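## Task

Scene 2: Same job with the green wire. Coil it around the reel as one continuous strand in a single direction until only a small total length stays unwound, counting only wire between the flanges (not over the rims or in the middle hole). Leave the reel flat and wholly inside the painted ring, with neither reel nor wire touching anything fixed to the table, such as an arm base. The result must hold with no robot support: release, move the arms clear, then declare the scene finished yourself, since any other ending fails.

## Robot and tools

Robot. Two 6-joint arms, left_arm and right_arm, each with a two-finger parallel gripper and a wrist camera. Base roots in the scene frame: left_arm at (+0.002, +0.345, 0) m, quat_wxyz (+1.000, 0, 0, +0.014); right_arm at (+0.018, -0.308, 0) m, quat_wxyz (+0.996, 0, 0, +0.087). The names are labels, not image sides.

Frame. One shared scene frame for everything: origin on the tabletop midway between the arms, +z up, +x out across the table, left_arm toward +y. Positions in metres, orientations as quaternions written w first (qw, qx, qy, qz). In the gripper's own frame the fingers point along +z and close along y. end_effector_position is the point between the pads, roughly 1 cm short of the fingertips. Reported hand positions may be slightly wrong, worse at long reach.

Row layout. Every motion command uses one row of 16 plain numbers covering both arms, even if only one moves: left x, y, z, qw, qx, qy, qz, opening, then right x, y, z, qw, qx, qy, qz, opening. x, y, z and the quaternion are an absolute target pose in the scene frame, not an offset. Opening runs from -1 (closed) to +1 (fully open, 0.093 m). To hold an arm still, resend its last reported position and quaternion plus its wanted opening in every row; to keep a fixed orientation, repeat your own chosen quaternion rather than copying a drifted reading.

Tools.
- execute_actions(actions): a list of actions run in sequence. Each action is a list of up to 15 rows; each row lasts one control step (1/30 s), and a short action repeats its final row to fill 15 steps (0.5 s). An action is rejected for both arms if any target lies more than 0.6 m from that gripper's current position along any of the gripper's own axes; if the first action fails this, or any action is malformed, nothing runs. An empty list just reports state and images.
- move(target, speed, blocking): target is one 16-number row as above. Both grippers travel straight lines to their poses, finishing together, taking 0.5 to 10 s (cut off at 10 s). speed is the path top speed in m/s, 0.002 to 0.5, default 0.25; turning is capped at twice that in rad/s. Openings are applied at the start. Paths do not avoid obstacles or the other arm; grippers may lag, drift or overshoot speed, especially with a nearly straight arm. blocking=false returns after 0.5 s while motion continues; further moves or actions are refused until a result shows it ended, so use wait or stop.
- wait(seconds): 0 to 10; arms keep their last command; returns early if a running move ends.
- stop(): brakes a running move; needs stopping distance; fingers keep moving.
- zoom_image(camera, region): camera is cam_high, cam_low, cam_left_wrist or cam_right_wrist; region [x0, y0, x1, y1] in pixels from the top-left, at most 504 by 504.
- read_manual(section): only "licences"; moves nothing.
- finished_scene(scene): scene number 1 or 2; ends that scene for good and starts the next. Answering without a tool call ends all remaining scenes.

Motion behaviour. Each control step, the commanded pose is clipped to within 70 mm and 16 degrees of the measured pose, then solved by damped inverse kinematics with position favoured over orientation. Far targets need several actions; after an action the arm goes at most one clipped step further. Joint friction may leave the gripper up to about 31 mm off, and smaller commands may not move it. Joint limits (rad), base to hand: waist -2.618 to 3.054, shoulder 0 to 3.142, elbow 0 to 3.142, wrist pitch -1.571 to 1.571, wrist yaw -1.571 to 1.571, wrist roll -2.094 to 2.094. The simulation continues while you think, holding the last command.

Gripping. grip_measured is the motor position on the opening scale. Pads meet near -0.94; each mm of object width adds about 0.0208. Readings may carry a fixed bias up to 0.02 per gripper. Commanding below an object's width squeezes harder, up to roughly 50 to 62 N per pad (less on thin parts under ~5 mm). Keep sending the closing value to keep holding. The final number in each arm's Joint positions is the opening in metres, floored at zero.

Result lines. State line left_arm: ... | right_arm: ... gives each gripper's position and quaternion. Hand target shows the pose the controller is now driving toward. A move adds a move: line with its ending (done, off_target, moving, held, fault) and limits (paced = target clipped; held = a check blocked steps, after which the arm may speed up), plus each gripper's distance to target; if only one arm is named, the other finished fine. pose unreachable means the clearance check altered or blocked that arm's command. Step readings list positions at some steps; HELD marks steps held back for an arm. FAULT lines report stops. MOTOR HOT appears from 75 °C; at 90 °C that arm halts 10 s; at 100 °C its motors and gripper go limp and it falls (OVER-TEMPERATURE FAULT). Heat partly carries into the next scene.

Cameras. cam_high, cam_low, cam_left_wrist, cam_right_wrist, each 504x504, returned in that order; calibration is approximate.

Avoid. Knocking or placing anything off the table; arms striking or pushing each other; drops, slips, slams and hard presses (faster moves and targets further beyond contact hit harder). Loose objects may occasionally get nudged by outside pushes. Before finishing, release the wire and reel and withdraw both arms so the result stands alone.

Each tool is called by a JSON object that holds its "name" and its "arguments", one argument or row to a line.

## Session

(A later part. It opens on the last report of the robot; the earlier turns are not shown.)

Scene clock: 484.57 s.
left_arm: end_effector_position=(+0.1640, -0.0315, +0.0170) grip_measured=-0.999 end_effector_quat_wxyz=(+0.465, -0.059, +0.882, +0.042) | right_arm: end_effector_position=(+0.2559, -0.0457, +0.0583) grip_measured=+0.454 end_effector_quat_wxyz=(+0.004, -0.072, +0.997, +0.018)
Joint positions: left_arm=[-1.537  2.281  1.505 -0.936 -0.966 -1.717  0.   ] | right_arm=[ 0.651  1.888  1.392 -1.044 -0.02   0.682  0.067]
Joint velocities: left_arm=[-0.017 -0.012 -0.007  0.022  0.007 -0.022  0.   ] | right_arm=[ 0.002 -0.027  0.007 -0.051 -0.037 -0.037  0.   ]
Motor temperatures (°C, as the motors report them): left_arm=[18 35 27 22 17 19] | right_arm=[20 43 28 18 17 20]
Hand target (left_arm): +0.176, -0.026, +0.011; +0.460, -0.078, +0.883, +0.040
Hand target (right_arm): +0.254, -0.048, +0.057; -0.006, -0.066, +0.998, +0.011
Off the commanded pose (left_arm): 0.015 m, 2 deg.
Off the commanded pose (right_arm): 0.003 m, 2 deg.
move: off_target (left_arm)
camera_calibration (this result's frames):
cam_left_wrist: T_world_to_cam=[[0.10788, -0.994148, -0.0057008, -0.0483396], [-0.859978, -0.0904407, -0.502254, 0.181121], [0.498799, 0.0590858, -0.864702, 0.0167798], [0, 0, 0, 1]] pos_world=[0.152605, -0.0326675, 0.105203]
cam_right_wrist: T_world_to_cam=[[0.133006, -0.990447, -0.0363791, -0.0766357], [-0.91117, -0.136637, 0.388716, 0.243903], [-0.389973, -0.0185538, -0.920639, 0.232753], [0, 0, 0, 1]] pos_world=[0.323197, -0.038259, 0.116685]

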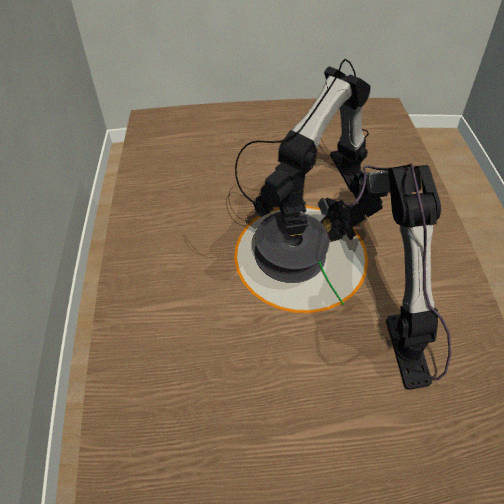

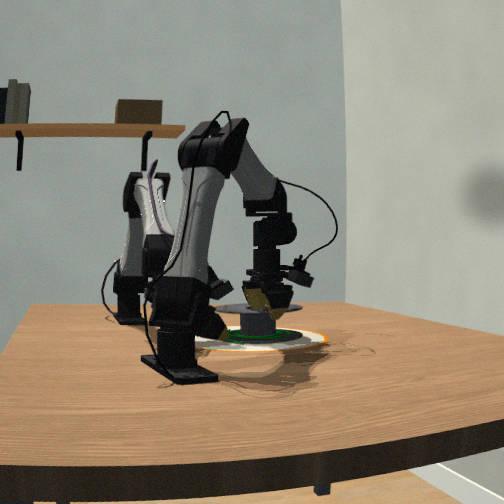

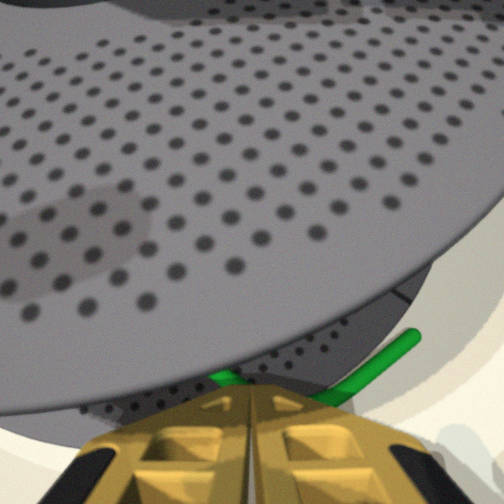

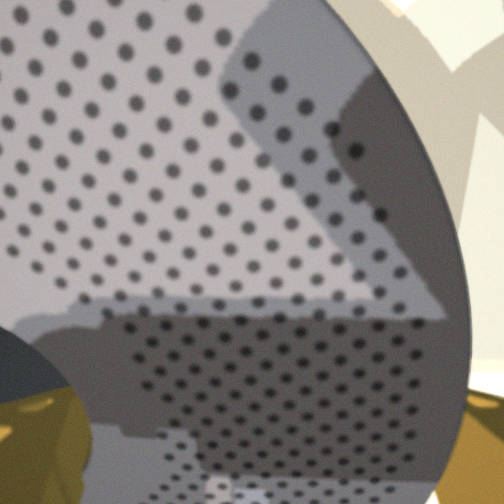

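{"name": "execute_actions", "arguments": {
  "actions": [
    [[0.152,-0.028,0.034,0.460,-0.077,0.884,0.040,-1,0.254,-0.0475,0.057,-0.006,-0.066,0.997,0.011,0.28]],
    [[0.152,-0.012,0.032,0.460,-0.077,0.884,0.040,-1,0.254,-0.0475,0.057,-0.006,-0.066,0.997,0.011,0.28]],
    [[0.156,0.000,0.030,0.460,-0.077,0.884,0.040,-1,0.254,-0.0475,0.057,-0.006,-0.066,0.997,0.011,0.28]]
  ]
}}

Scene clock: 490.93 s.
left_arm: end_effector_position=(+0.1539, -0.0002, +0.0249) grip_measured=-0.999 end_effector_quat_wxyz=(+0.464, -0.068, +0.882, +0.051) | right_arm: end_effector_position=(+0.2543, -0.0471, +0.0582) grip_measured=+0.454 end_effector_quat_wxyz=(+0.000, -0.068, +0.998, +0.015)
Joint positions: left_arm=[-1.558  2.193  1.384 -0.973 -0.956 -1.793  0.   ] | right_arm=[ 0.651  1.888  1.392 -1.053 -0.022  0.69   0.067]
Joint velocities: left_arm=[ 0.007 -0.002 -0.032  0.007  0.007 -0.051  0.   ] | right_arm=[-0.002 -0.002 -0.007  0.007  0.007 -0.007  0.001]
Motor temperatures (°C, as the motors report them): left_arm=[18 36 27 21 17 19] | right_arm=[20 43 28 18 17 20]
Hand target (left_arm): +0.156, -0.000, +0.030; +0.460, -0.077, +0.884, +0.040
Hand target (right_arm): +0.254, -0.048, +0.057; -0.006, -0.066, +0.998, +0.011
Off the commanded pose (left_arm): 0.006 m, 2 deg.
Off the commanded pose (right_arm): 0.001 m, 1 deg.
Step readings (end_effector_position; steps 1 to 15: 1st action; 16 to 30: 2nd action; 31 to 45: 3rd action):
0: left_arm (+0.1640, -0.0315, +0.0169) | right_arm (+0.2559, -0.0457, +0.0583)
1: left_arm (+0.1626, -0.0311, +0.0183) | right_arm (+0.2559, -0.0457, +0.0583)
2: left_arm (+0.1611, -0.0298, +0.0195) | right_arm (+0.2558, -0.0459, +0.0582)
4: left_arm (+0.1580, -0.0274, +0.0207) | right_arm (+0.2546, -0.0468, +0.0582)
8: left_arm (+0.1551, -0.0236, +0.0212) | right_arm (+0.2544, -0.0470, +0.0582)
15: left_arm (+0.1550, -0.0236, +0.0235) | right_arm (+0.2543, -0.0471, +0.0582)
16: left_arm (+0.1549, -0.0224, +0.0234) | right_arm (+0.2543, -0.0471, +0.0582)
17: left_arm (+0.1547, -0.0187, +0.0237) | right_arm (+0.2543, -0.0471, +0.0582)
19: left_arm (+0.1545, -0.0130, +0.0249) | right_arm (+0.2543, -0.0471, +0.0582)
23: left_arm (+0.1544, -0.0118, +0.0268) | right_arm (+0.2543, -0.0471, +0.0582)
30: left_arm (+0.1544, -0.0118, +0.0269) | right_arm (+0.2543, -0.0471, +0.0582)
31: left_arm (+0.1544, -0.0109, +0.0263) | right_arm (+0.2543, -0.0471, +0.0582)
32: left_arm (+0.1542, -0.0072, +0.0259) | right_arm (+0.2543, -0.0471, +0.0582)
34: left_arm (+0.1539, +0.0001, +0.0255) | right_arm (+0.2543, -0.0471, +0.0582)
38: left_arm (+0.1538, +0.0020, +0.0247) | right_arm (+0.2543, -0.0471, +0.0582)
45: end_effector_position above
camera_calibration (this result's frames):
cam_left_wrist: T_world_to_cam=[[0.132072, -0.991144, -0.0138182, -0.0195545], [-0.859039, -0.107491, -0.500498, 0.179086], [0.49458, 0.0779721, -0.865628, 0.0274117], [0, 0, 0, 1]] pos_world=[0.142867, -0.00226858, 0.11309]
cam_right_wrist: T_world_to_cam=[[0.124859, -0.991659, -0.031981, -0.0760358], [-0.90934, -0.127269, 0.396111, 0.241792], [-0.396877, -0.0203765, -0.917645, 0.233541], [0, 0, 0, 1]] pos_world=[0.322052, -0.0398703, 0.1161]

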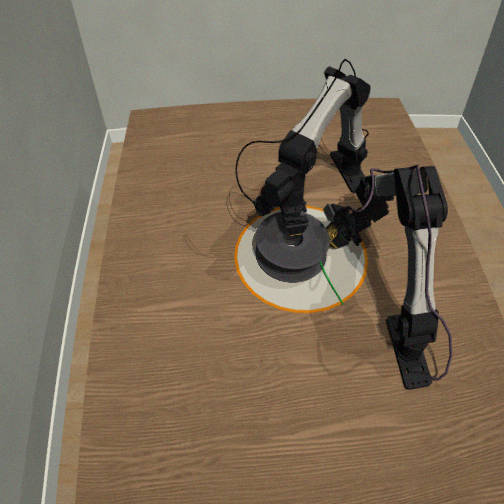

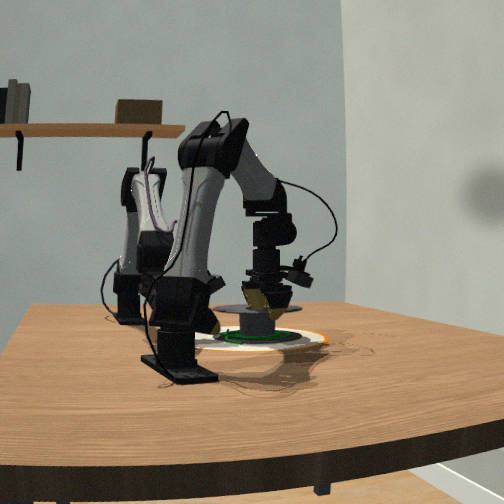

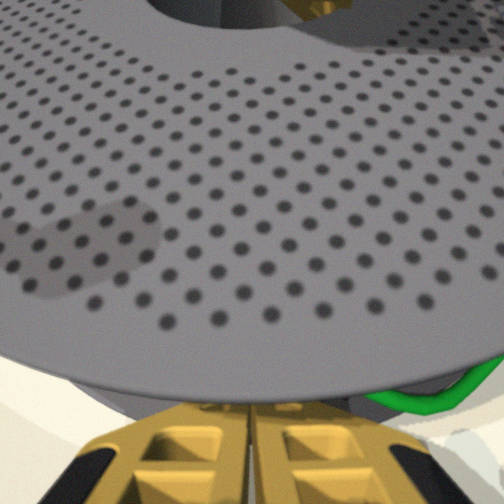

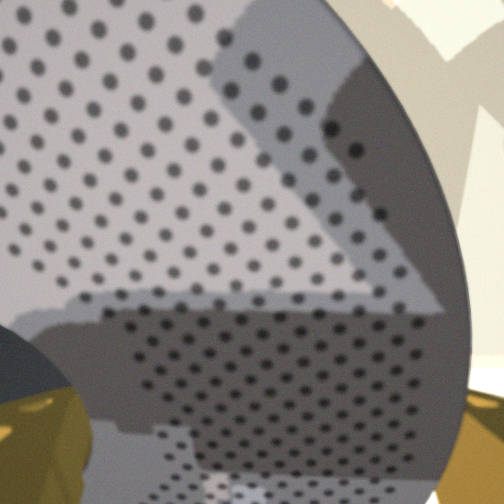

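{"name": "execute_actions", "arguments": {
  "actions": [
    [[0.156,-0.002,0.010,0.460,-0.077,0.884,0.040,-1,0.254,-0.0475,0.057,-0.006,-0.066,0.997,0.011,0.28]],
    [[0.156,-0.002,0.008,0.460,-0.077,0.884,0.040,-1,0.254,-0.0475,0.057,-0.006,-0.066,0.997,0.011,0.28]]
  ]
}}

Scene clock: 492.27 s.
left_arm: end_effector_position=(+0.1542, -0.0077, +0.0206) grip_measured=-0.999 end_effector_quat_wxyz=(+0.463, -0.080, +0.882, +0.027) | right_arm: end_effector_position=(+0.2543, -0.0471, +0.0582) grip_measured=+0.454 end_effector_quat_wxyz=(+0.000, -0.068, +0.998, +0.015)
Joint positions: left_arm=[-1.558  2.193  1.372 -0.906 -0.956 -1.793  0.   ] | right_arm=[ 0.651  1.888  1.392 -1.053 -0.022  0.69   0.067]
Joint velocities: left_arm=[ 0.002 -0.007 -0.017 -0.037  0.007 -0.081  0.   ] | right_arm=[-0.007 -0.012  0.017 -0.066  0.051 -0.066  0.   ]
Motor temperatures (°C, as the motors report them): left_arm=[18 36 27 21 17 19] | right_arm=[20 43 28 18 17 20]
Hand target (left_arm): +0.156, -0.002, +0.008; +0.460, -0.077, +0.884, +0.040
Hand target (right_arm): +0.254, -0.048, +0.057; -0.006, -0.066, +0.998, +0.011
Off the commanded pose (left_arm): 0.014 m, 2 deg.
Off the commanded pose (right_arm): 0.001 m, 1 deg.
Step readings (end_effector_position; steps 1 to 15: 1st action; 16 to 30: 2nd action):
0: left_arm (+0.1540, -0.0006, +0.0248) | right_arm (+0.2543, -0.0471, +0.0582)
1: left_arm (+0.1540, -0.0012, +0.0242) | right_arm (+0.2543, -0.0471, +0.0582)
2: left_arm (+0.1540, -0.0021, +0.0234) | right_arm (+0.2543, -0.0471, +0.0582)
4: left_arm (+0.1540, -0.0029, +0.0220) | right_arm (+0.2543, -0.0471, +0.0582)
8: left_arm (+0.1541, -0.0047, +0.0211) | right_arm (+0.2543, -0.0471, +0.0582)
15: left_arm (+0.1542, -0.0064, +0.0208) | right_arm (+0.2543, -0.0471, +0.0582)
16: left_arm (+0.1542, -0.0066, +0.0207) | right_arm (+0.2543, -0.0471, +0.0582)
17: left_arm (+0.1542, -0.0068, +0.0207) | right_arm (+0.2543, -0.0471, +0.0582)
19: left_arm (+0.1542, -0.0071, +0.0207) | right_arm (+0.2543, -0.0471, +0.0582)
23: left_arm (+0.1542, -0.0075, +0.0206) | right_arm (+0.2543, -0.0471, +0.0582)
30: end_effector_position above
camera_calibration (this result's frames):
cam_left_wrist: T_world_to_cam=[[0.131615, -0.990499, 0.0398653, -0.0281189], [-0.858039, -0.133969, -0.495804, 0.175942], [0.496434, 0.0310494, -0.867519, 0.0235284], [0, 0, 0, 1]] pos_world=[0.142986, -0.00501138, 0.108765]
cam_right_wrist: T_world_to_cam=[[0.124859, -0.991659, -0.031981, -0.0760358], [-0.90934, -0.127269, 0.396111, 0.241792], [-0.396877, -0.0203765, -0.917645, 0.233541], [0, 0, 0, 1]] pos_world=[0.322052, -0.0398703, 0.1161]

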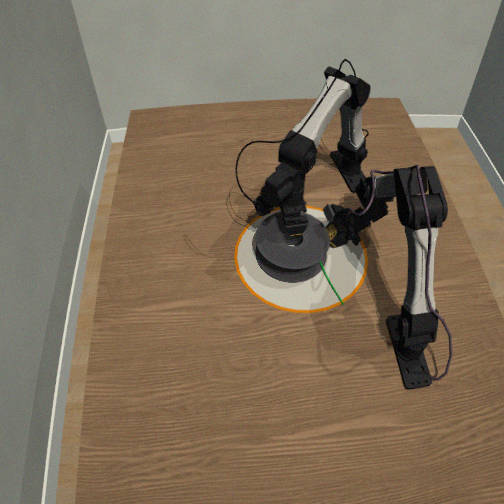

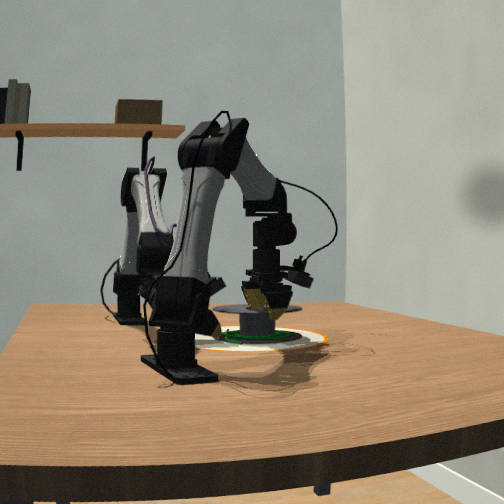

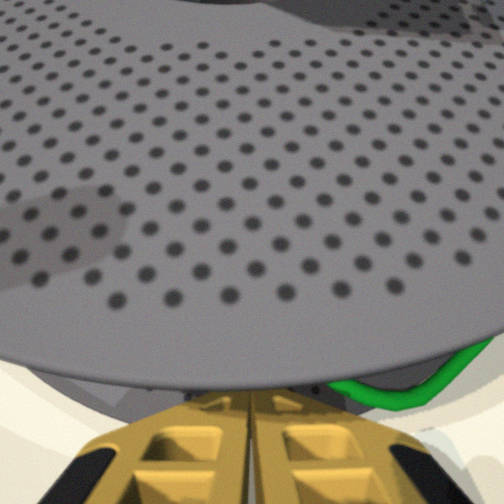

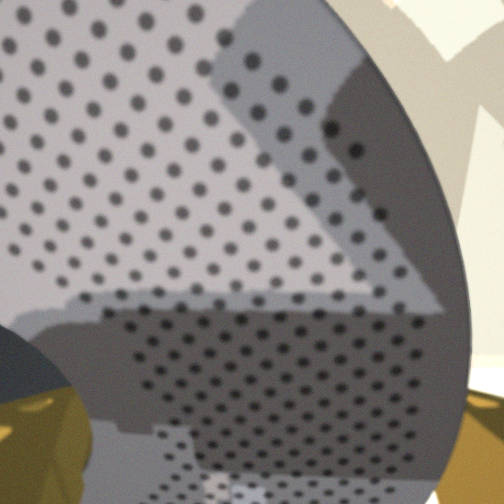

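{"name": "move", "arguments": {
  "target": [0.160,-0.026,0.008,0.460,-0.077,0.884,0.040,-1,0.254,-0.0475,0.057,-0.006,-0.066,0.997,0.011,0.28],
  "speed": 0.02
}}

Scene clock: 494.17 s.
left_arm: end_effector_position=(+0.1552, -0.0167, +0.0175) grip_measured=-0.999 end_effector_quat_wxyz=(+0.464, -0.065, +0.882, +0.052) | right_arm: end_effector_position=(+0.2542, -0.0471, +0.0582) grip_measured=+0.454 end_effector_quat_wxyz=(+0.000, -0.069, +0.997, +0.015)
Joint positions: left_arm=[-1.556  2.258  1.464 -0.981 -0.956 -1.78   0.   ] | right_arm=[ 0.651  1.888  1.392 -1.054 -0.022  0.686  0.067]
Joint velocities: left_arm=[ 0.007 -0.007  0.007  0.037 -0.007  0.007  0.   ] | right_arm=[-0.007  0.002  0.002  0.007 -0.051  0.022 -0.001]
Motor temperatures (°C, as the motors report them): left_arm=[18 36 27 21 17 19] | right_arm=[20 43 28 18 17 20]
Hand target (left_arm): +0.159, -0.026, +0.009; +0.460, -0.077, +0.884, +0.040
Hand target (right_arm): +0.254, -0.047, +0.057; -0.006, -0.066, +0.998, +0.011
Off the commanded pose (left_arm): 0.014 m, 2 deg.
Off the commanded pose (right_arm): 0.001 m, 1 deg.
move: off_target (left_arm)
camera_calibration (this result's frames):
cam_left_wrist: T_world_to_cam=[[0.126155, -0.991861, -0.0172211, -0.0352786], [-0.860123, -0.100717, -0.500044, 0.175002], [0.49424, 0.0778954, -0.865829, 0.0217089], [0, 0, 0, 1]] pos_world=[0.144245, -0.0190568, 0.105697]
cam_right_wrist: T_world_to_cam=[[0.128256, -0.991224, -0.0320205, -0.0768869], [-0.908725, -0.13039, 0.396507, 0.241363], [-0.397202, -0.0217565, -0.917473, 0.233504], [0, 0, 0, 1]] pos_world=[0.321941, -0.0396607, 0.116069]

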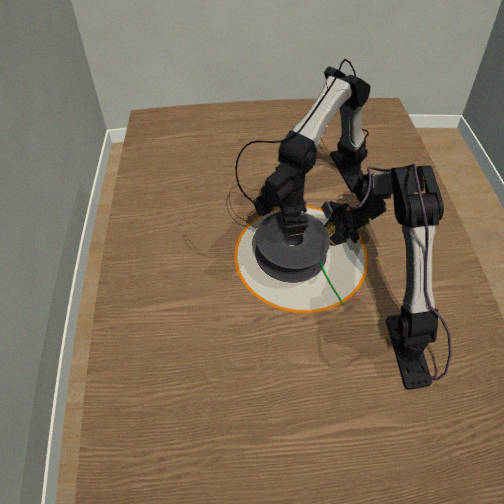

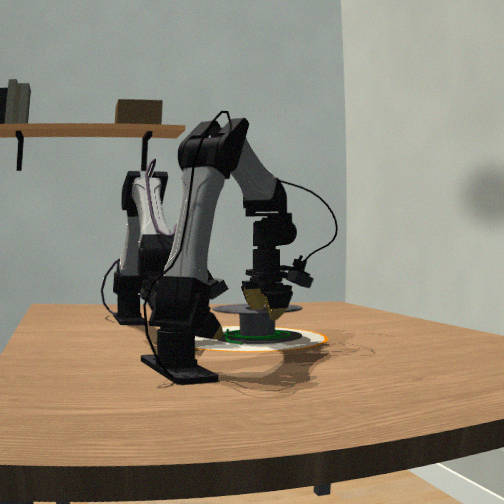

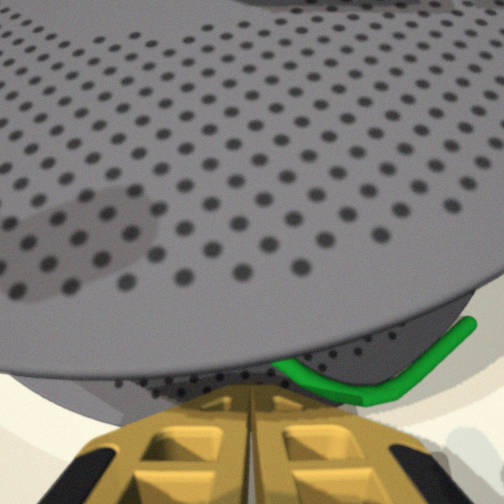

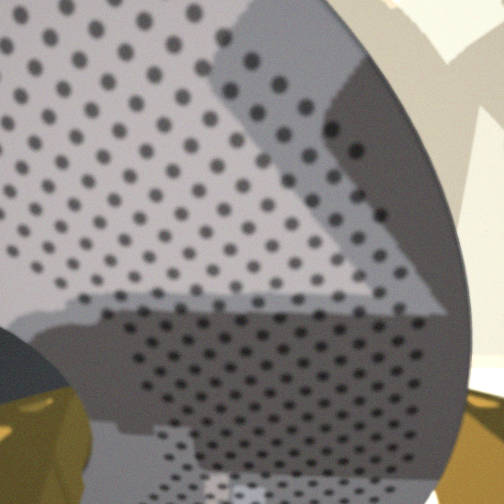

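{"name": "move", "arguments": {
  "target": [0.180,-0.034,0.008,0.460,-0.077,0.884,0.040,-1,0.254,-0.0475,0.057,-0.006,-0.066,0.997,0.011,0.28],
  "speed": 0.02
}}

Scene clock: 497.83 s.
left_arm: end_effector_position=(+0.1718, -0.0243, +0.0182) grip_measured=-0.999 end_effector_quat_wxyz=(+0.462, -0.060, +0.883, +0.055) | right_arm: end_effector_position=(+0.2543, -0.0471, +0.0582) grip_measured=+0.454 end_effector_quat_wxyz=(+0.000, -0.070, +0.997, +0.016)
Joint positions: left_arm=[-1.514  2.27   1.495 -0.943 -0.96  -1.699  0.   ] | right_arm=[ 0.651  1.888  1.392 -1.053 -0.022  0.686  0.067]
Joint velocities: left_arm=[ 0.007 -0.012  0.002 -0.11  -0.037  0.007  0.   ] | right_arm=[-0.022 -0.012 -0.017 -0.022 -0.007 -0.037 -0.   ]
Motor temperatures (°C, as the motors report them): left_arm=[18 36 27 21 17 19] | right_arm=[20 43 28 18 17 20]
Hand target (left_arm): +0.179, -0.034, +0.009; +0.460, -0.077, +0.884, +0.040
Hand target (right_arm): +0.254, -0.047, +0.057; -0.006, -0.066, +0.998, +0.011
Off the commanded pose (left_arm): 0.016 m, 3 deg.
Off the commanded pose (right_arm): 0.001 m, 1 deg.
move: off_target (left_arm)
camera_calibration (this result's frames):
cam_left_wrist: T_world_to_cam=[[0.121426, -0.992208, -0.0278932, -0.043869], [-0.863269, -0.0916931, -0.496346, 0.189522], [0.489921, 0.0843488, -0.867676, 0.0156394], [0, 0, 0, 1]] pos_world=[0.161273, -0.0274685, 0.106415]
cam_right_wrist: T_world_to_cam=[[0.129021, -0.991117, -0.0322633, -0.0770029], [-0.908737, -0.131194, 0.396213, 0.24141], [-0.396927, -0.0218009, -0.917591, 0.233467], [0, 0, 0, 1]] pos_world=[0.321982, -0.0395575, 0.116093]

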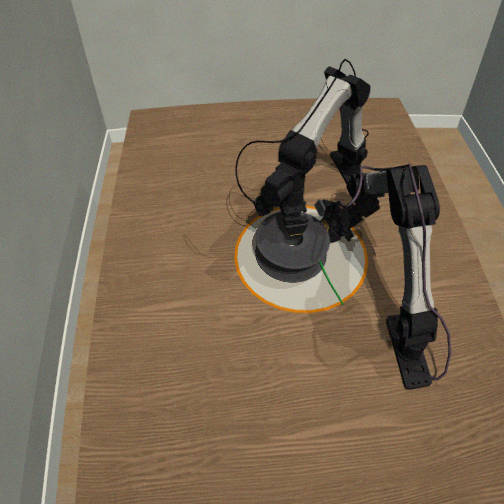

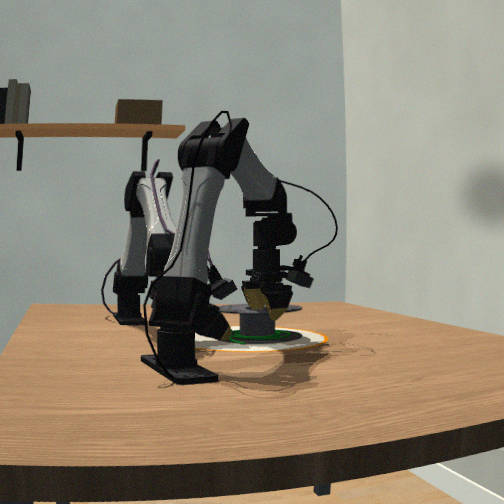

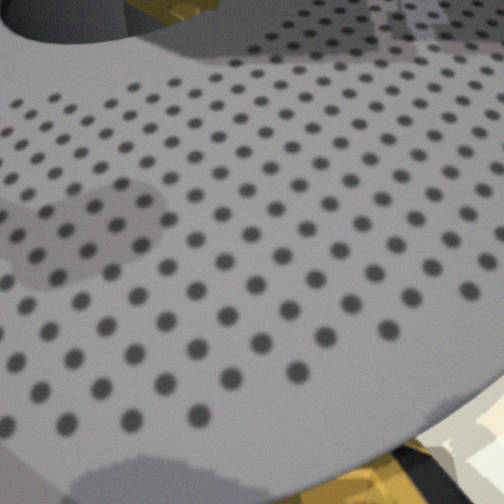

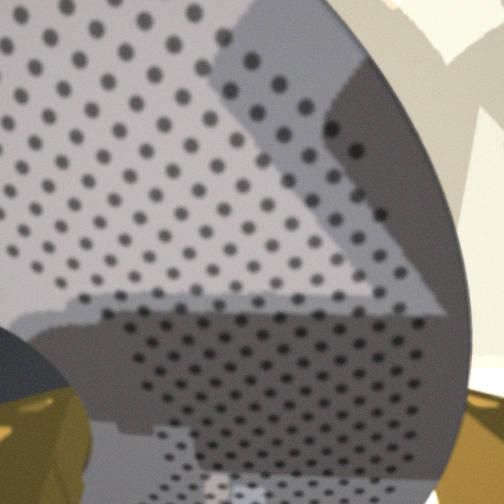

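{"name": "move", "arguments": {
  "target": [0.176,-0.056,0.008,0.460,-0.077,0.884,0.040,-1,0.254,-0.0475,0.057,-0.006,-0.066,0.997,0.011,0.28],
  "speed": 0.02
}}

{"name": "zoom_image", "arguments": {
  "camera": "cam_low",
  "region": [170,280,330,370]
}}

Scene clock: 500.13 s.
left_arm: end_effector_position=(+0.1744, -0.0440, +0.0189) grip_measured=-0.999 end_effector_quat_wxyz=(+0.466, -0.061, +0.880, +0.060) | right_arm: end_effector_position=(+0.2538, -0.0474, +0.0582) grip_measured=+0.454 end_effector_quat_wxyz=(-0.001, -0.070, +0.997, +0.015)
Joint positions: left_arm=[-1.514  2.35   1.635 -1.022 -0.97  -1.713  0.   ] | right_arm=[ 0.651  1.888  1.392 -1.056 -0.023  0.685  0.067]
Joint velocities: left_arm=[-0.007  0.007 -0.002 -0.022  0.037 -0.022  0.   ] | right_arm=[-0.002  0.007 -0.032  0.022  0.007 -0.066 -0.   ]
Motor temperatures (°C, as the motors report them): left_arm=[18 36 27 21 17 19] | right_arm=[20 43 28 18 17 20]
Hand target (left_arm): +0.175, -0.056, +0.009; +0.460, -0.077, +0.884, +0.040
Hand target (right_arm): +0.254, -0.048, +0.057; -0.006, -0.066, +0.998, +0.011
Off the commanded pose (left_arm): 0.016 m, 3 deg.
Off the commanded pose (right_arm): 0.001 m, 1 deg.
move: off_target (left_arm)
camera_calibration (this result's frames):
cam_left_wrist: T_world_to_cam=[[0.127664, -0.991153, -0.0362965, -0.0646357], [-0.857608, -0.091932, -0.506021, 0.189549], [0.498207, 0.0957287, -0.861757, 0.0156466], [0, 0, 0, 1]] pos_world=[0.163015, -0.0481361, 0.107053]
cam_right_wrist: T_world_to_cam=[[0.129727, -0.991062, -0.0310897, -0.0775541], [-0.907917, -0.13133, 0.398044, 0.24066], [-0.398569, -0.0234101, -0.916839, 0.233578], [0, 0, 0, 1]] pos_world=[0.321657, -0.039787, 0.115949]

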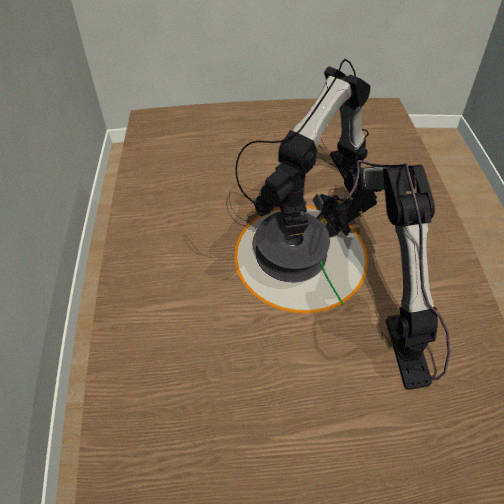

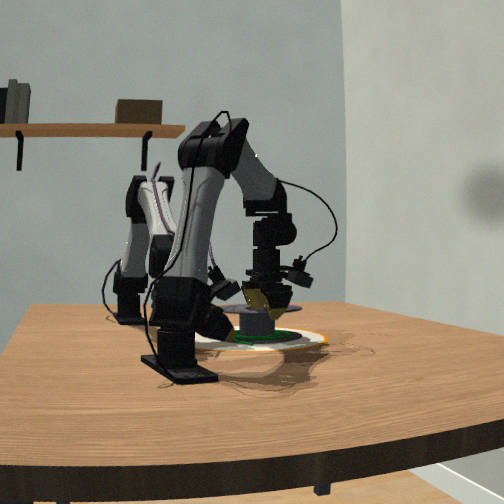

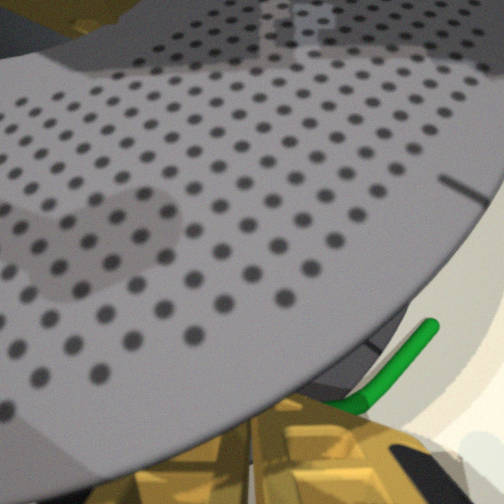

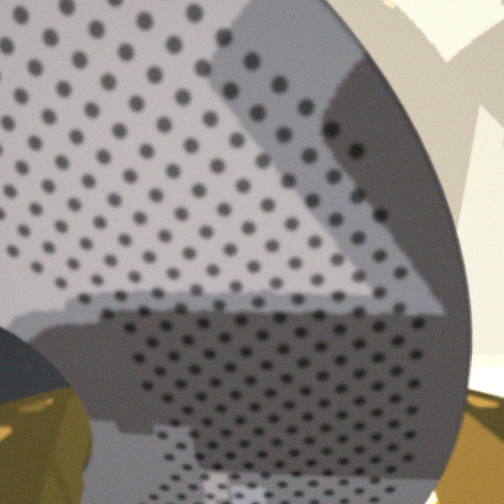

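Region (170, 280, 330, 370) of cam_low's 504x504 image, scaled by 3.150, with more detail than that image has; it fills the top 284 rows of this view, and the rest is white.

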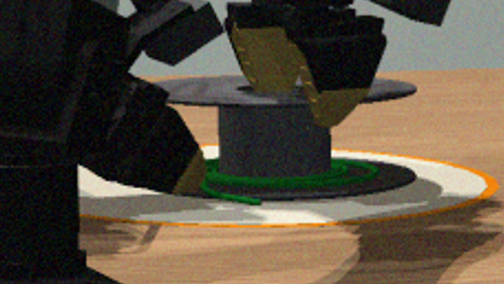

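{"name": "execute_actions", "arguments": {
  "actions": [
    [[0.172,-0.040,0.036,0.460,-0.077,0.884,0.040,-1,0.254,-0.0475,0.057,-0.006,-0.066,0.997,0.011,0.28]],
    [[0.155,-0.042,0.042,0.460,-0.077,0.884,0.040,-1,0.254,-0.0475,0.057,-0.006,-0.066,0.997,0.011,0.28]],
    [[0.130,-0.045,0.050,0.460,-0.077,0.884,0.040,-1,0.254,-0.0475,0.057,-0.006,-0.066,0.997,0.011,0.28]]
  ]
}}

Scene clock: 505.23 s.
left_arm: end_effector_position=(+0.1296, -0.0446, +0.0482) grip_measured=-0.999 end_effector_quat_wxyz=(+0.464, -0.072, +0.882, +0.036) | right_arm: end_effector_position=(+0.2534, -0.0475, +0.0582) grip_measured=+0.454 end_effector_quat_wxyz=(-0.002, -0.068, +0.998, +0.015)
Joint positions: left_arm=[-1.622  2.302  1.677 -1.203 -0.944 -1.889  0.   ] | right_arm=[ 0.651  1.888  1.392 -1.057 -0.024  0.689  0.067]
Joint velocities: left_arm=[ 0.002  0.002 -0.012 -0.022  0.022  0.007  0.   ] | right_arm=[-0.022  0.012 -0.012 -0.037  0.022 -0.022  0.   ]
Motor temperatures (°C, as the motors report them): left_arm=[18 36 27 21 17 19] | right_arm=[20 43 28 18 17 20]
Hand target (left_arm): +0.130, -0.044, +0.050; +0.460, -0.077, +0.884, +0.040
Hand target (right_arm): +0.254, -0.048, +0.057; -0.006, -0.066, +0.998, +0.011
Off the commanded pose (left_arm): 0.002 m, 1 deg.
Off the commanded pose (right_arm): 0.001 m, 1 deg.
Step readings (end_effector_position; steps 1 to 15: 1st action; 16 to 30: 2nd action; 31 to 45: 3rd action):
0: left_arm (+0.1744, -0.0440, +0.0189) | right_arm (+0.2538, -0.0474, +0.0582)
1: left_arm (+0.1743, -0.0430, +0.0200) | right_arm (+0.2538, -0.0474, +0.0582)
2: left_arm (+0.1740, -0.0413, +0.0215) | right_arm (+0.2538, -0.0474, +0.0582)
4: left_arm (+0.1737, -0.0402, +0.0261) | right_arm (+0.2537, -0.0474, +0.0582)
8: left_arm (+0.1735, -0.0413, +0.0315) | right_arm (+0.2537, -0.0474, +0.0582)
15: left_arm (+0.1732, -0.0413, +0.0312) | right_arm (+0.2536, -0.0475, +0.0582)
16: left_arm (+0.1721, -0.0410, +0.0312) | right_arm (+0.2535, -0.0475, +0.0582)
17: left_arm (+0.1701, -0.0403, +0.0314) | right_arm (+0.2535, -0.0476, +0.0582)
19: left_arm (+0.1641, -0.0403, +0.0318) | right_arm (+0.2534, -0.0475, +0.0582)
23: left_arm (+0.1563, -0.0403, +0.0320) | right_arm (+0.2534, -0.0475, +0.0582)
30: left_arm (+0.1560, -0.0384, +0.0324) | right_arm (+0.2534, -0.0475, +0.0582)
31: left_arm (+0.1542, -0.0386, +0.0341) | right_arm (+0.2534, -0.0475, +0.0582)
32: left_arm (+0.1510, -0.0390, +0.0362) | right_arm (+0.2534, -0.0475, +0.0582)
34: left_arm (+0.1419, -0.0441, +0.0418) | right_arm (+0.2534, -0.0475, +0.0582)
38: left_arm (+0.1298, -0.0489, +0.0471) | right_arm (+0.2534, -0.0475, +0.0582)
45: end_effector_position above
camera_calibration (this result's frames):
cam_left_wrist: T_world_to_cam=[[0.124561, -0.992062, 0.0172531, -0.06064], [-0.858703, -0.116496, -0.499056, 0.164591], [0.497105, 0.0473476, -0.866398, 0.0614395], [0, 0, 0, 1]] pos_world=[0.118346, -0.0438935, 0.136417]
cam_right_wrist: T_world_to_cam=[[0.125904, -0.991549, -0.0312773, -0.0766372], [-0.907502, -0.127854, 0.400117, 0.240188], [-0.400735, -0.0219923, -0.91593, 0.233963], [0, 0, 0, 1]] pos_world=[0.321377, -0.0401353, 0.115794]

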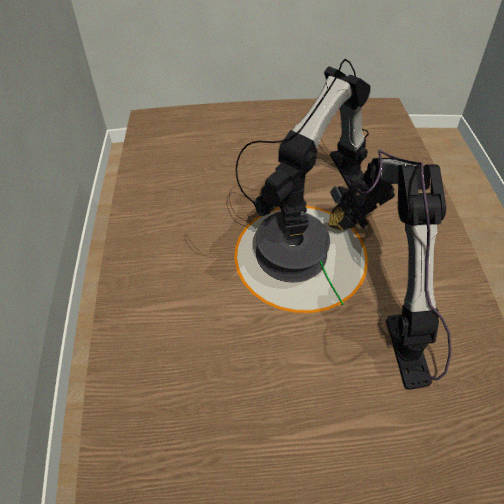

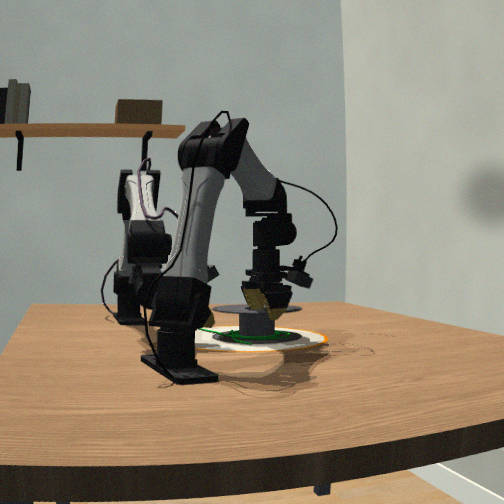

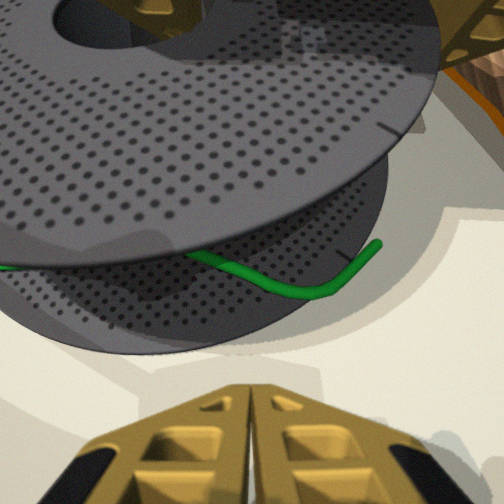

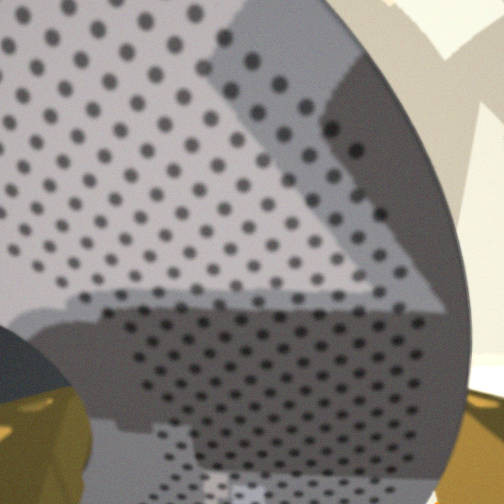

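{"name": "zoom_image", "arguments": {
  "camera": "cam_left_wrist",
  "region": [170,180,430,370]
}}

Region (170, 180, 430, 370) of cam_left_wrist's 504x504 image, scaled by 1.938, with more detail than that image has; it fills the top 368 rows of this view, and the rest is white.

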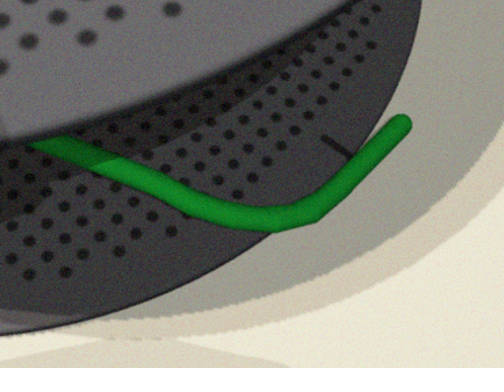

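{"name": "move", "arguments": {
  "target": [0.12,0.06,0.06,0.446,0.230,0.857,-0.120,-1,0.254,-0.0475,0.057,-0.006,-0.066,0.997,0.011,0.28],
  "speed": 0.12
}}

Scene clock: 512.07 s.
left_arm: end_effector_position=(+0.1202, +0.0598, +0.0545) grip_measured=-0.999 end_effector_quat_wxyz=(+0.445, +0.239, +0.856, -0.108) | right_arm: end_effector_position=(+0.2534, -0.0475, +0.0582) grip_measured=+0.454 end_effector_quat_wxyz=(-0.002, -0.068, +0.998, +0.015)
Joint positions: left_arm=[-1.606  1.428  0.494 -0.043 -0.795 -0.778  0.   ] | right_arm=[ 0.651  1.888  1.392 -1.057 -0.024  0.689  0.067]
Joint velocities: left_arm=[-0.012 -0.012  0.037  0.022 -0.051 -0.037  0.   ] | right_arm=[-0.002 -0.012 -0.012  0.007 -0.007 -0.007 -0.   ]
Motor temperatures (°C, as the motors report them): left_arm=[18 37 27 21 17 19] | right_arm=[20 42 28 18 17 20]
Hand target (left_arm): +0.121, +0.060, +0.058; +0.445, +0.234, +0.856, -0.121
Hand target (right_arm): +0.254, -0.048, +0.057; -0.006, -0.066, +0.998, +0.011
Off the commanded pose (left_arm): 0.006 m, 2 deg.
Off the commanded pose (right_arm): 0.001 m, 1 deg.
move: done
camera_calibration (this result's frames):
cam_left_wrist: T_world_to_cam=[[-0.536452, -0.843814, -0.0140626, 0.116322], [-0.735145, 0.47542, -0.483256, 0.120694], [0.414464, -0.248906, -0.875366, 0.0947628], [0, 0, 0, 1]] pos_world=[0.111853, 0.064361, 0.142914]
cam_right_wrist: T_world_to_cam=[[0.125904, -0.991549, -0.0312773, -0.0766372], [-0.907502, -0.127854, 0.400117, 0.240188], [-0.400735, -0.0219923, -0.91593, 0.233963], [0, 0, 0, 1]] pos_world=[0.321377, -0.0401353, 0.115794]

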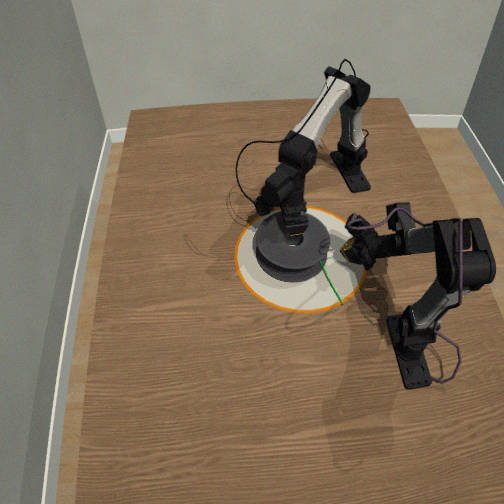

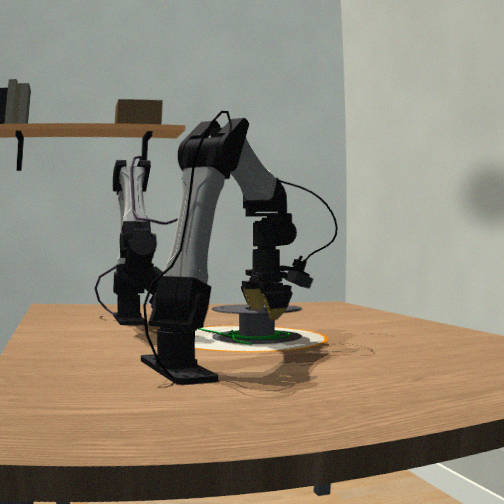

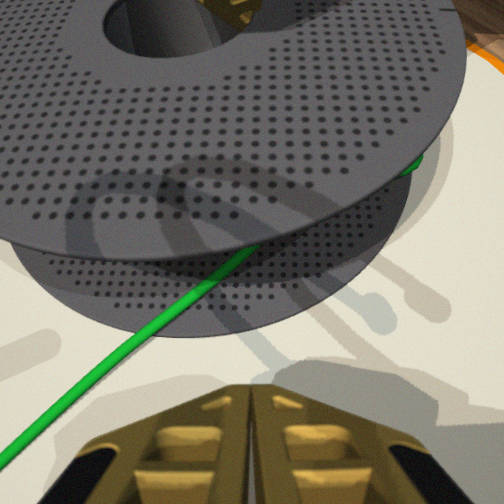

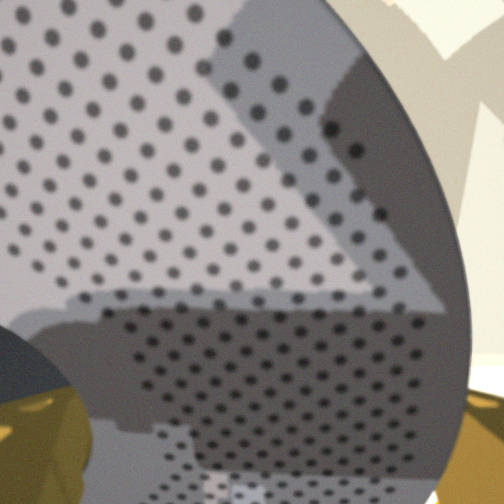

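{"name": "move", "arguments": {
  "target": [0.155,0.032,0.022,0.446,0.230,0.857,-0.120,-1,0.254,-0.0475,0.057,-0.006,-0.066,0.997,0.011,0.28],
  "speed": 0.04
}}

Scene clock: 514.83 s.
left_arm: end_effector_position=(+0.1520, +0.0358, +0.0247) grip_measured=-0.999 end_effector_quat_wxyz=(+0.447, +0.231, +0.856, -0.116) | right_arm: end_effector_position=(+0.2534, -0.0475, +0.0582) grip_measured=+0.454 end_effector_quat_wxyz=(-0.002, -0.068, +0.998, +0.015)
Joint positions: left_arm=[-1.475  1.645  0.494  0.287 -0.716 -0.645  0.   ] | right_arm=[ 0.651  1.888  1.392 -1.057 -0.024  0.689  0.067]
Joint velocities: left_arm=[-0.007 -0.007  0.012 -0.066  0.037  0.022  0.   ] | right_arm=[ 0.017  0.012 -0.012  0.022 -0.037  0.007 -0.001]
Motor temperatures (°C, as the motors report them): left_arm=[18 36 27 22 17 19] | right_arm=[20 42 28 18 17 20]
Hand target (left_arm): +0.154, +0.031, +0.023; +0.446, +0.230, +0.856, -0.121
Hand target (right_arm): +0.254, -0.048, +0.057; -0.006, -0.066, +0.998, +0.011
Off the commanded pose (left_arm): 0.006 m, 1 deg.
Off the commanded pose (right_arm): 0.001 m, 1 deg.
move: done
camera_calibration (this result's frames):
cam_left_wrist: T_world_to_cam=[[-0.530684, -0.847553, 0.00539055, 0.111502], [-0.739412, 0.459845, -0.491745, 0.142484], [0.414301, -0.264947, -0.870723, 0.0500365], [0, 0, 0, 1]] pos_world=[0.143797, 0.0422404, 0.113033]
cam_right_wrist: T_world_to_cam=[[0.125904, -0.991549, -0.0312773, -0.0766372], [-0.907502, -0.127854, 0.400117, 0.240188], [-0.400735, -0.0219923, -0.91593, 0.233963], [0, 0, 0, 1]] pos_world=[0.321377, -0.0401353, 0.115794]

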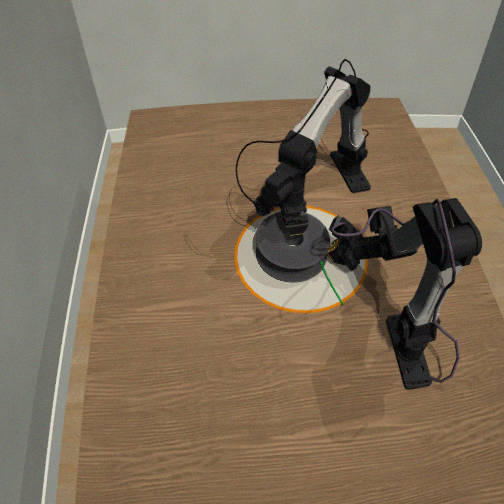

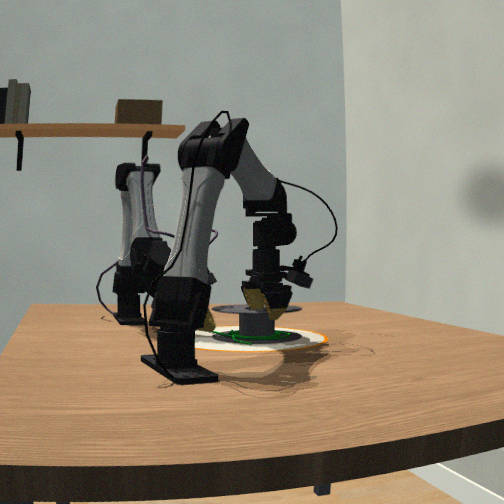

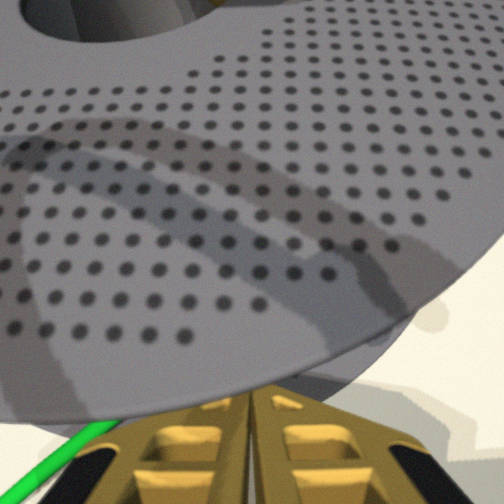

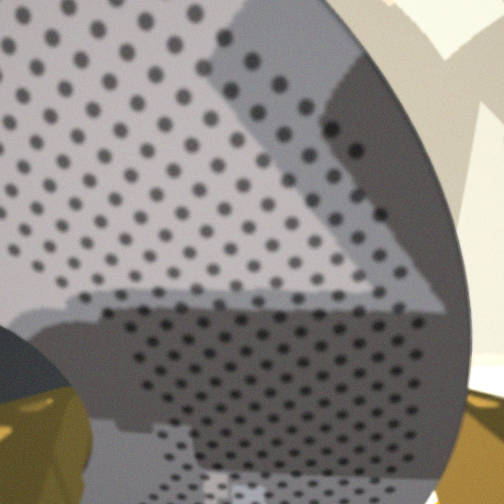

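{"name": "execute_actions", "arguments": {
  "actions": [
    [[0.160,0.033,0.012,0.446,0.230,0.857,-0.120,-1,0.254,-0.0475,0.057,-0.006,-0.066,0.997,0.011,0.28]],
    [[0.160,0.033,0.008,0.446,0.230,0.857,-0.120,-1,0.254,-0.0475,0.057,-0.006,-0.066,0.997,0.011,0.28]]
  ]
}}

Scene clock: 516.37 s.
left_arm: end_effector_position=(+0.1592, +0.0288, +0.0172) grip_measured=-0.999 end_effector_quat_wxyz=(+0.451, +0.226, +0.854, -0.125) | right_arm: end_effector_position=(+0.2533, -0.0477, +0.0582) grip_measured=+0.454 end_effector_quat_wxyz=(-0.002, -0.068, +0.998, +0.015)
Joint positions: left_arm=[-1.45   1.71   0.494  0.389 -0.701 -0.622  0.   ] | right_arm=[ 0.651  1.888  1.392 -1.058 -0.024  0.689  0.067]
Joint velocities: left_arm=[ 0.002  0.002 -0.002  0.007 -0.051  0.022  0.   ] | right_arm=[-0.002 -0.012  0.027  0.066  0.022  0.022  0.   ]
Motor temperatures (°C, as the motors report them): left_arm=[18 36 27 22 17 19] | right_arm=[20 42 28 18 17 20]
Hand target (left_arm): +0.160, +0.033, +0.008; +0.446, +0.230, +0.857, -0.120
Hand target (right_arm): +0.254, -0.047, +0.057; -0.006, -0.066, +0.998, +0.011
Off the commanded pose (left_arm): 0.010 m, 1 deg.
Off the commanded pose (right_arm): 0.001 m, 1 deg.
Step readings (end_effector_position; steps 1 to 15: 1st action; 16 to 30: 2nd action):
0: left_arm (+0.1520, +0.0355, +0.0249) | right_arm (+0.2534, -0.0475, +0.0582)
1: left_arm (+0.1528, +0.0348, +0.0244) | right_arm (+0.2534, -0.0475, +0.0582)
2: left_arm (+0.1547, +0.0340, +0.0230) | right_arm (+0.2534, -0.0475, +0.0582)
4: left_arm (+0.1579, +0.0349, +0.0186) | right_arm (+0.2534, -0.0475, +0.0582)
8: left_arm (+0.1590, +0.0342, +0.0167) | right_arm (+0.2533, -0.0477, +0.0582)
15: left_arm (+0.1590, +0.0312, +0.0188) | right_arm (+0.2533, -0.0477, +0.0582)
16: left_arm (+0.1590, +0.0308, +0.0187) | right_arm (+0.2533, -0.0477, +0.0582)
17: left_arm (+0.1591, +0.0303, +0.0183) | right_arm (+0.2533, -0.0477, +0.0582)
19: left_arm (+0.1591, +0.0302, +0.0165) | right_arm (+0.2533, -0.0477, +0.0582)
23: left_arm (+0.1592, +0.0296, +0.0165) | right_arm (+0.2533, -0.0477, +0.0582)
30: end_effector_position above
camera_calibration (this result's frames):
cam_left_wrist: T_world_to_cam=[[-0.529527, -0.847971, 0.0233539, 0.108927], [-0.738564, 0.447314, -0.504414, 0.147785], [0.417282, -0.28435, -0.863146, 0.0385835], [0, 0, 0, 1]] pos_world=[0.150728, 0.0372316, 0.105304]
cam_right_wrist: T_world_to_cam=[[0.125131, -0.991662, -0.0307848, -0.0765944], [-0.907383, -0.126935, 0.400679, 0.240039], [-0.401246, -0.0222039, -0.915701, 0.234013], [0, 0, 0, 1]] pos_world=[0.321288, -0.0402904, 0.11575]

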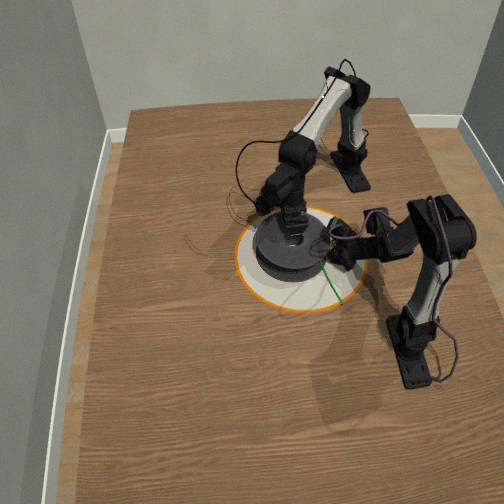

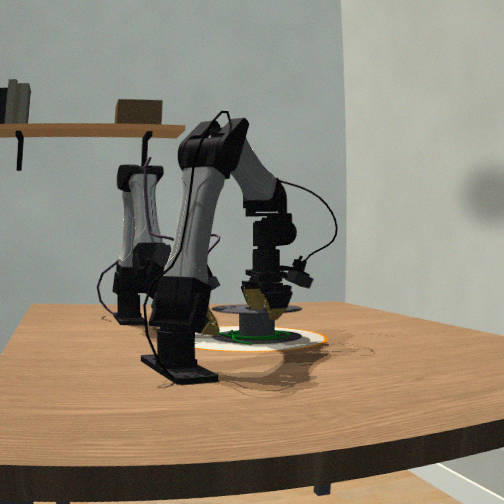

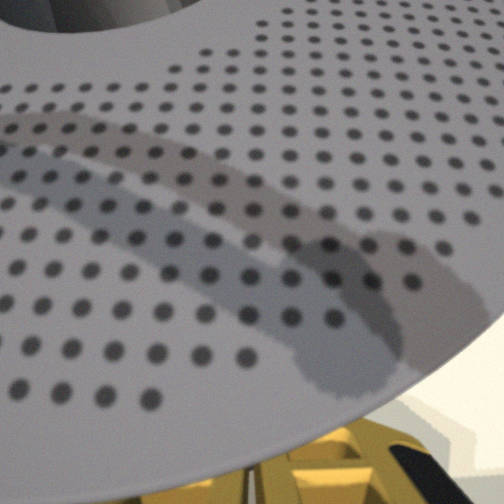

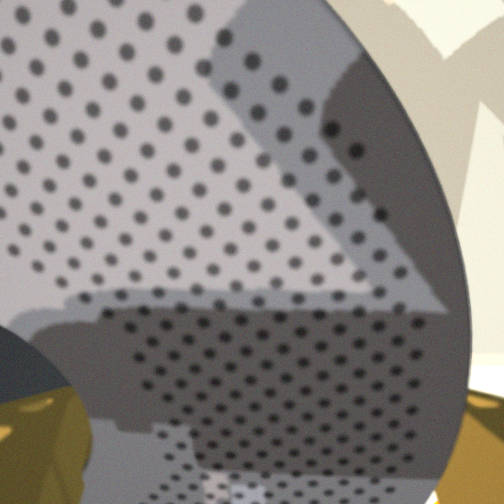

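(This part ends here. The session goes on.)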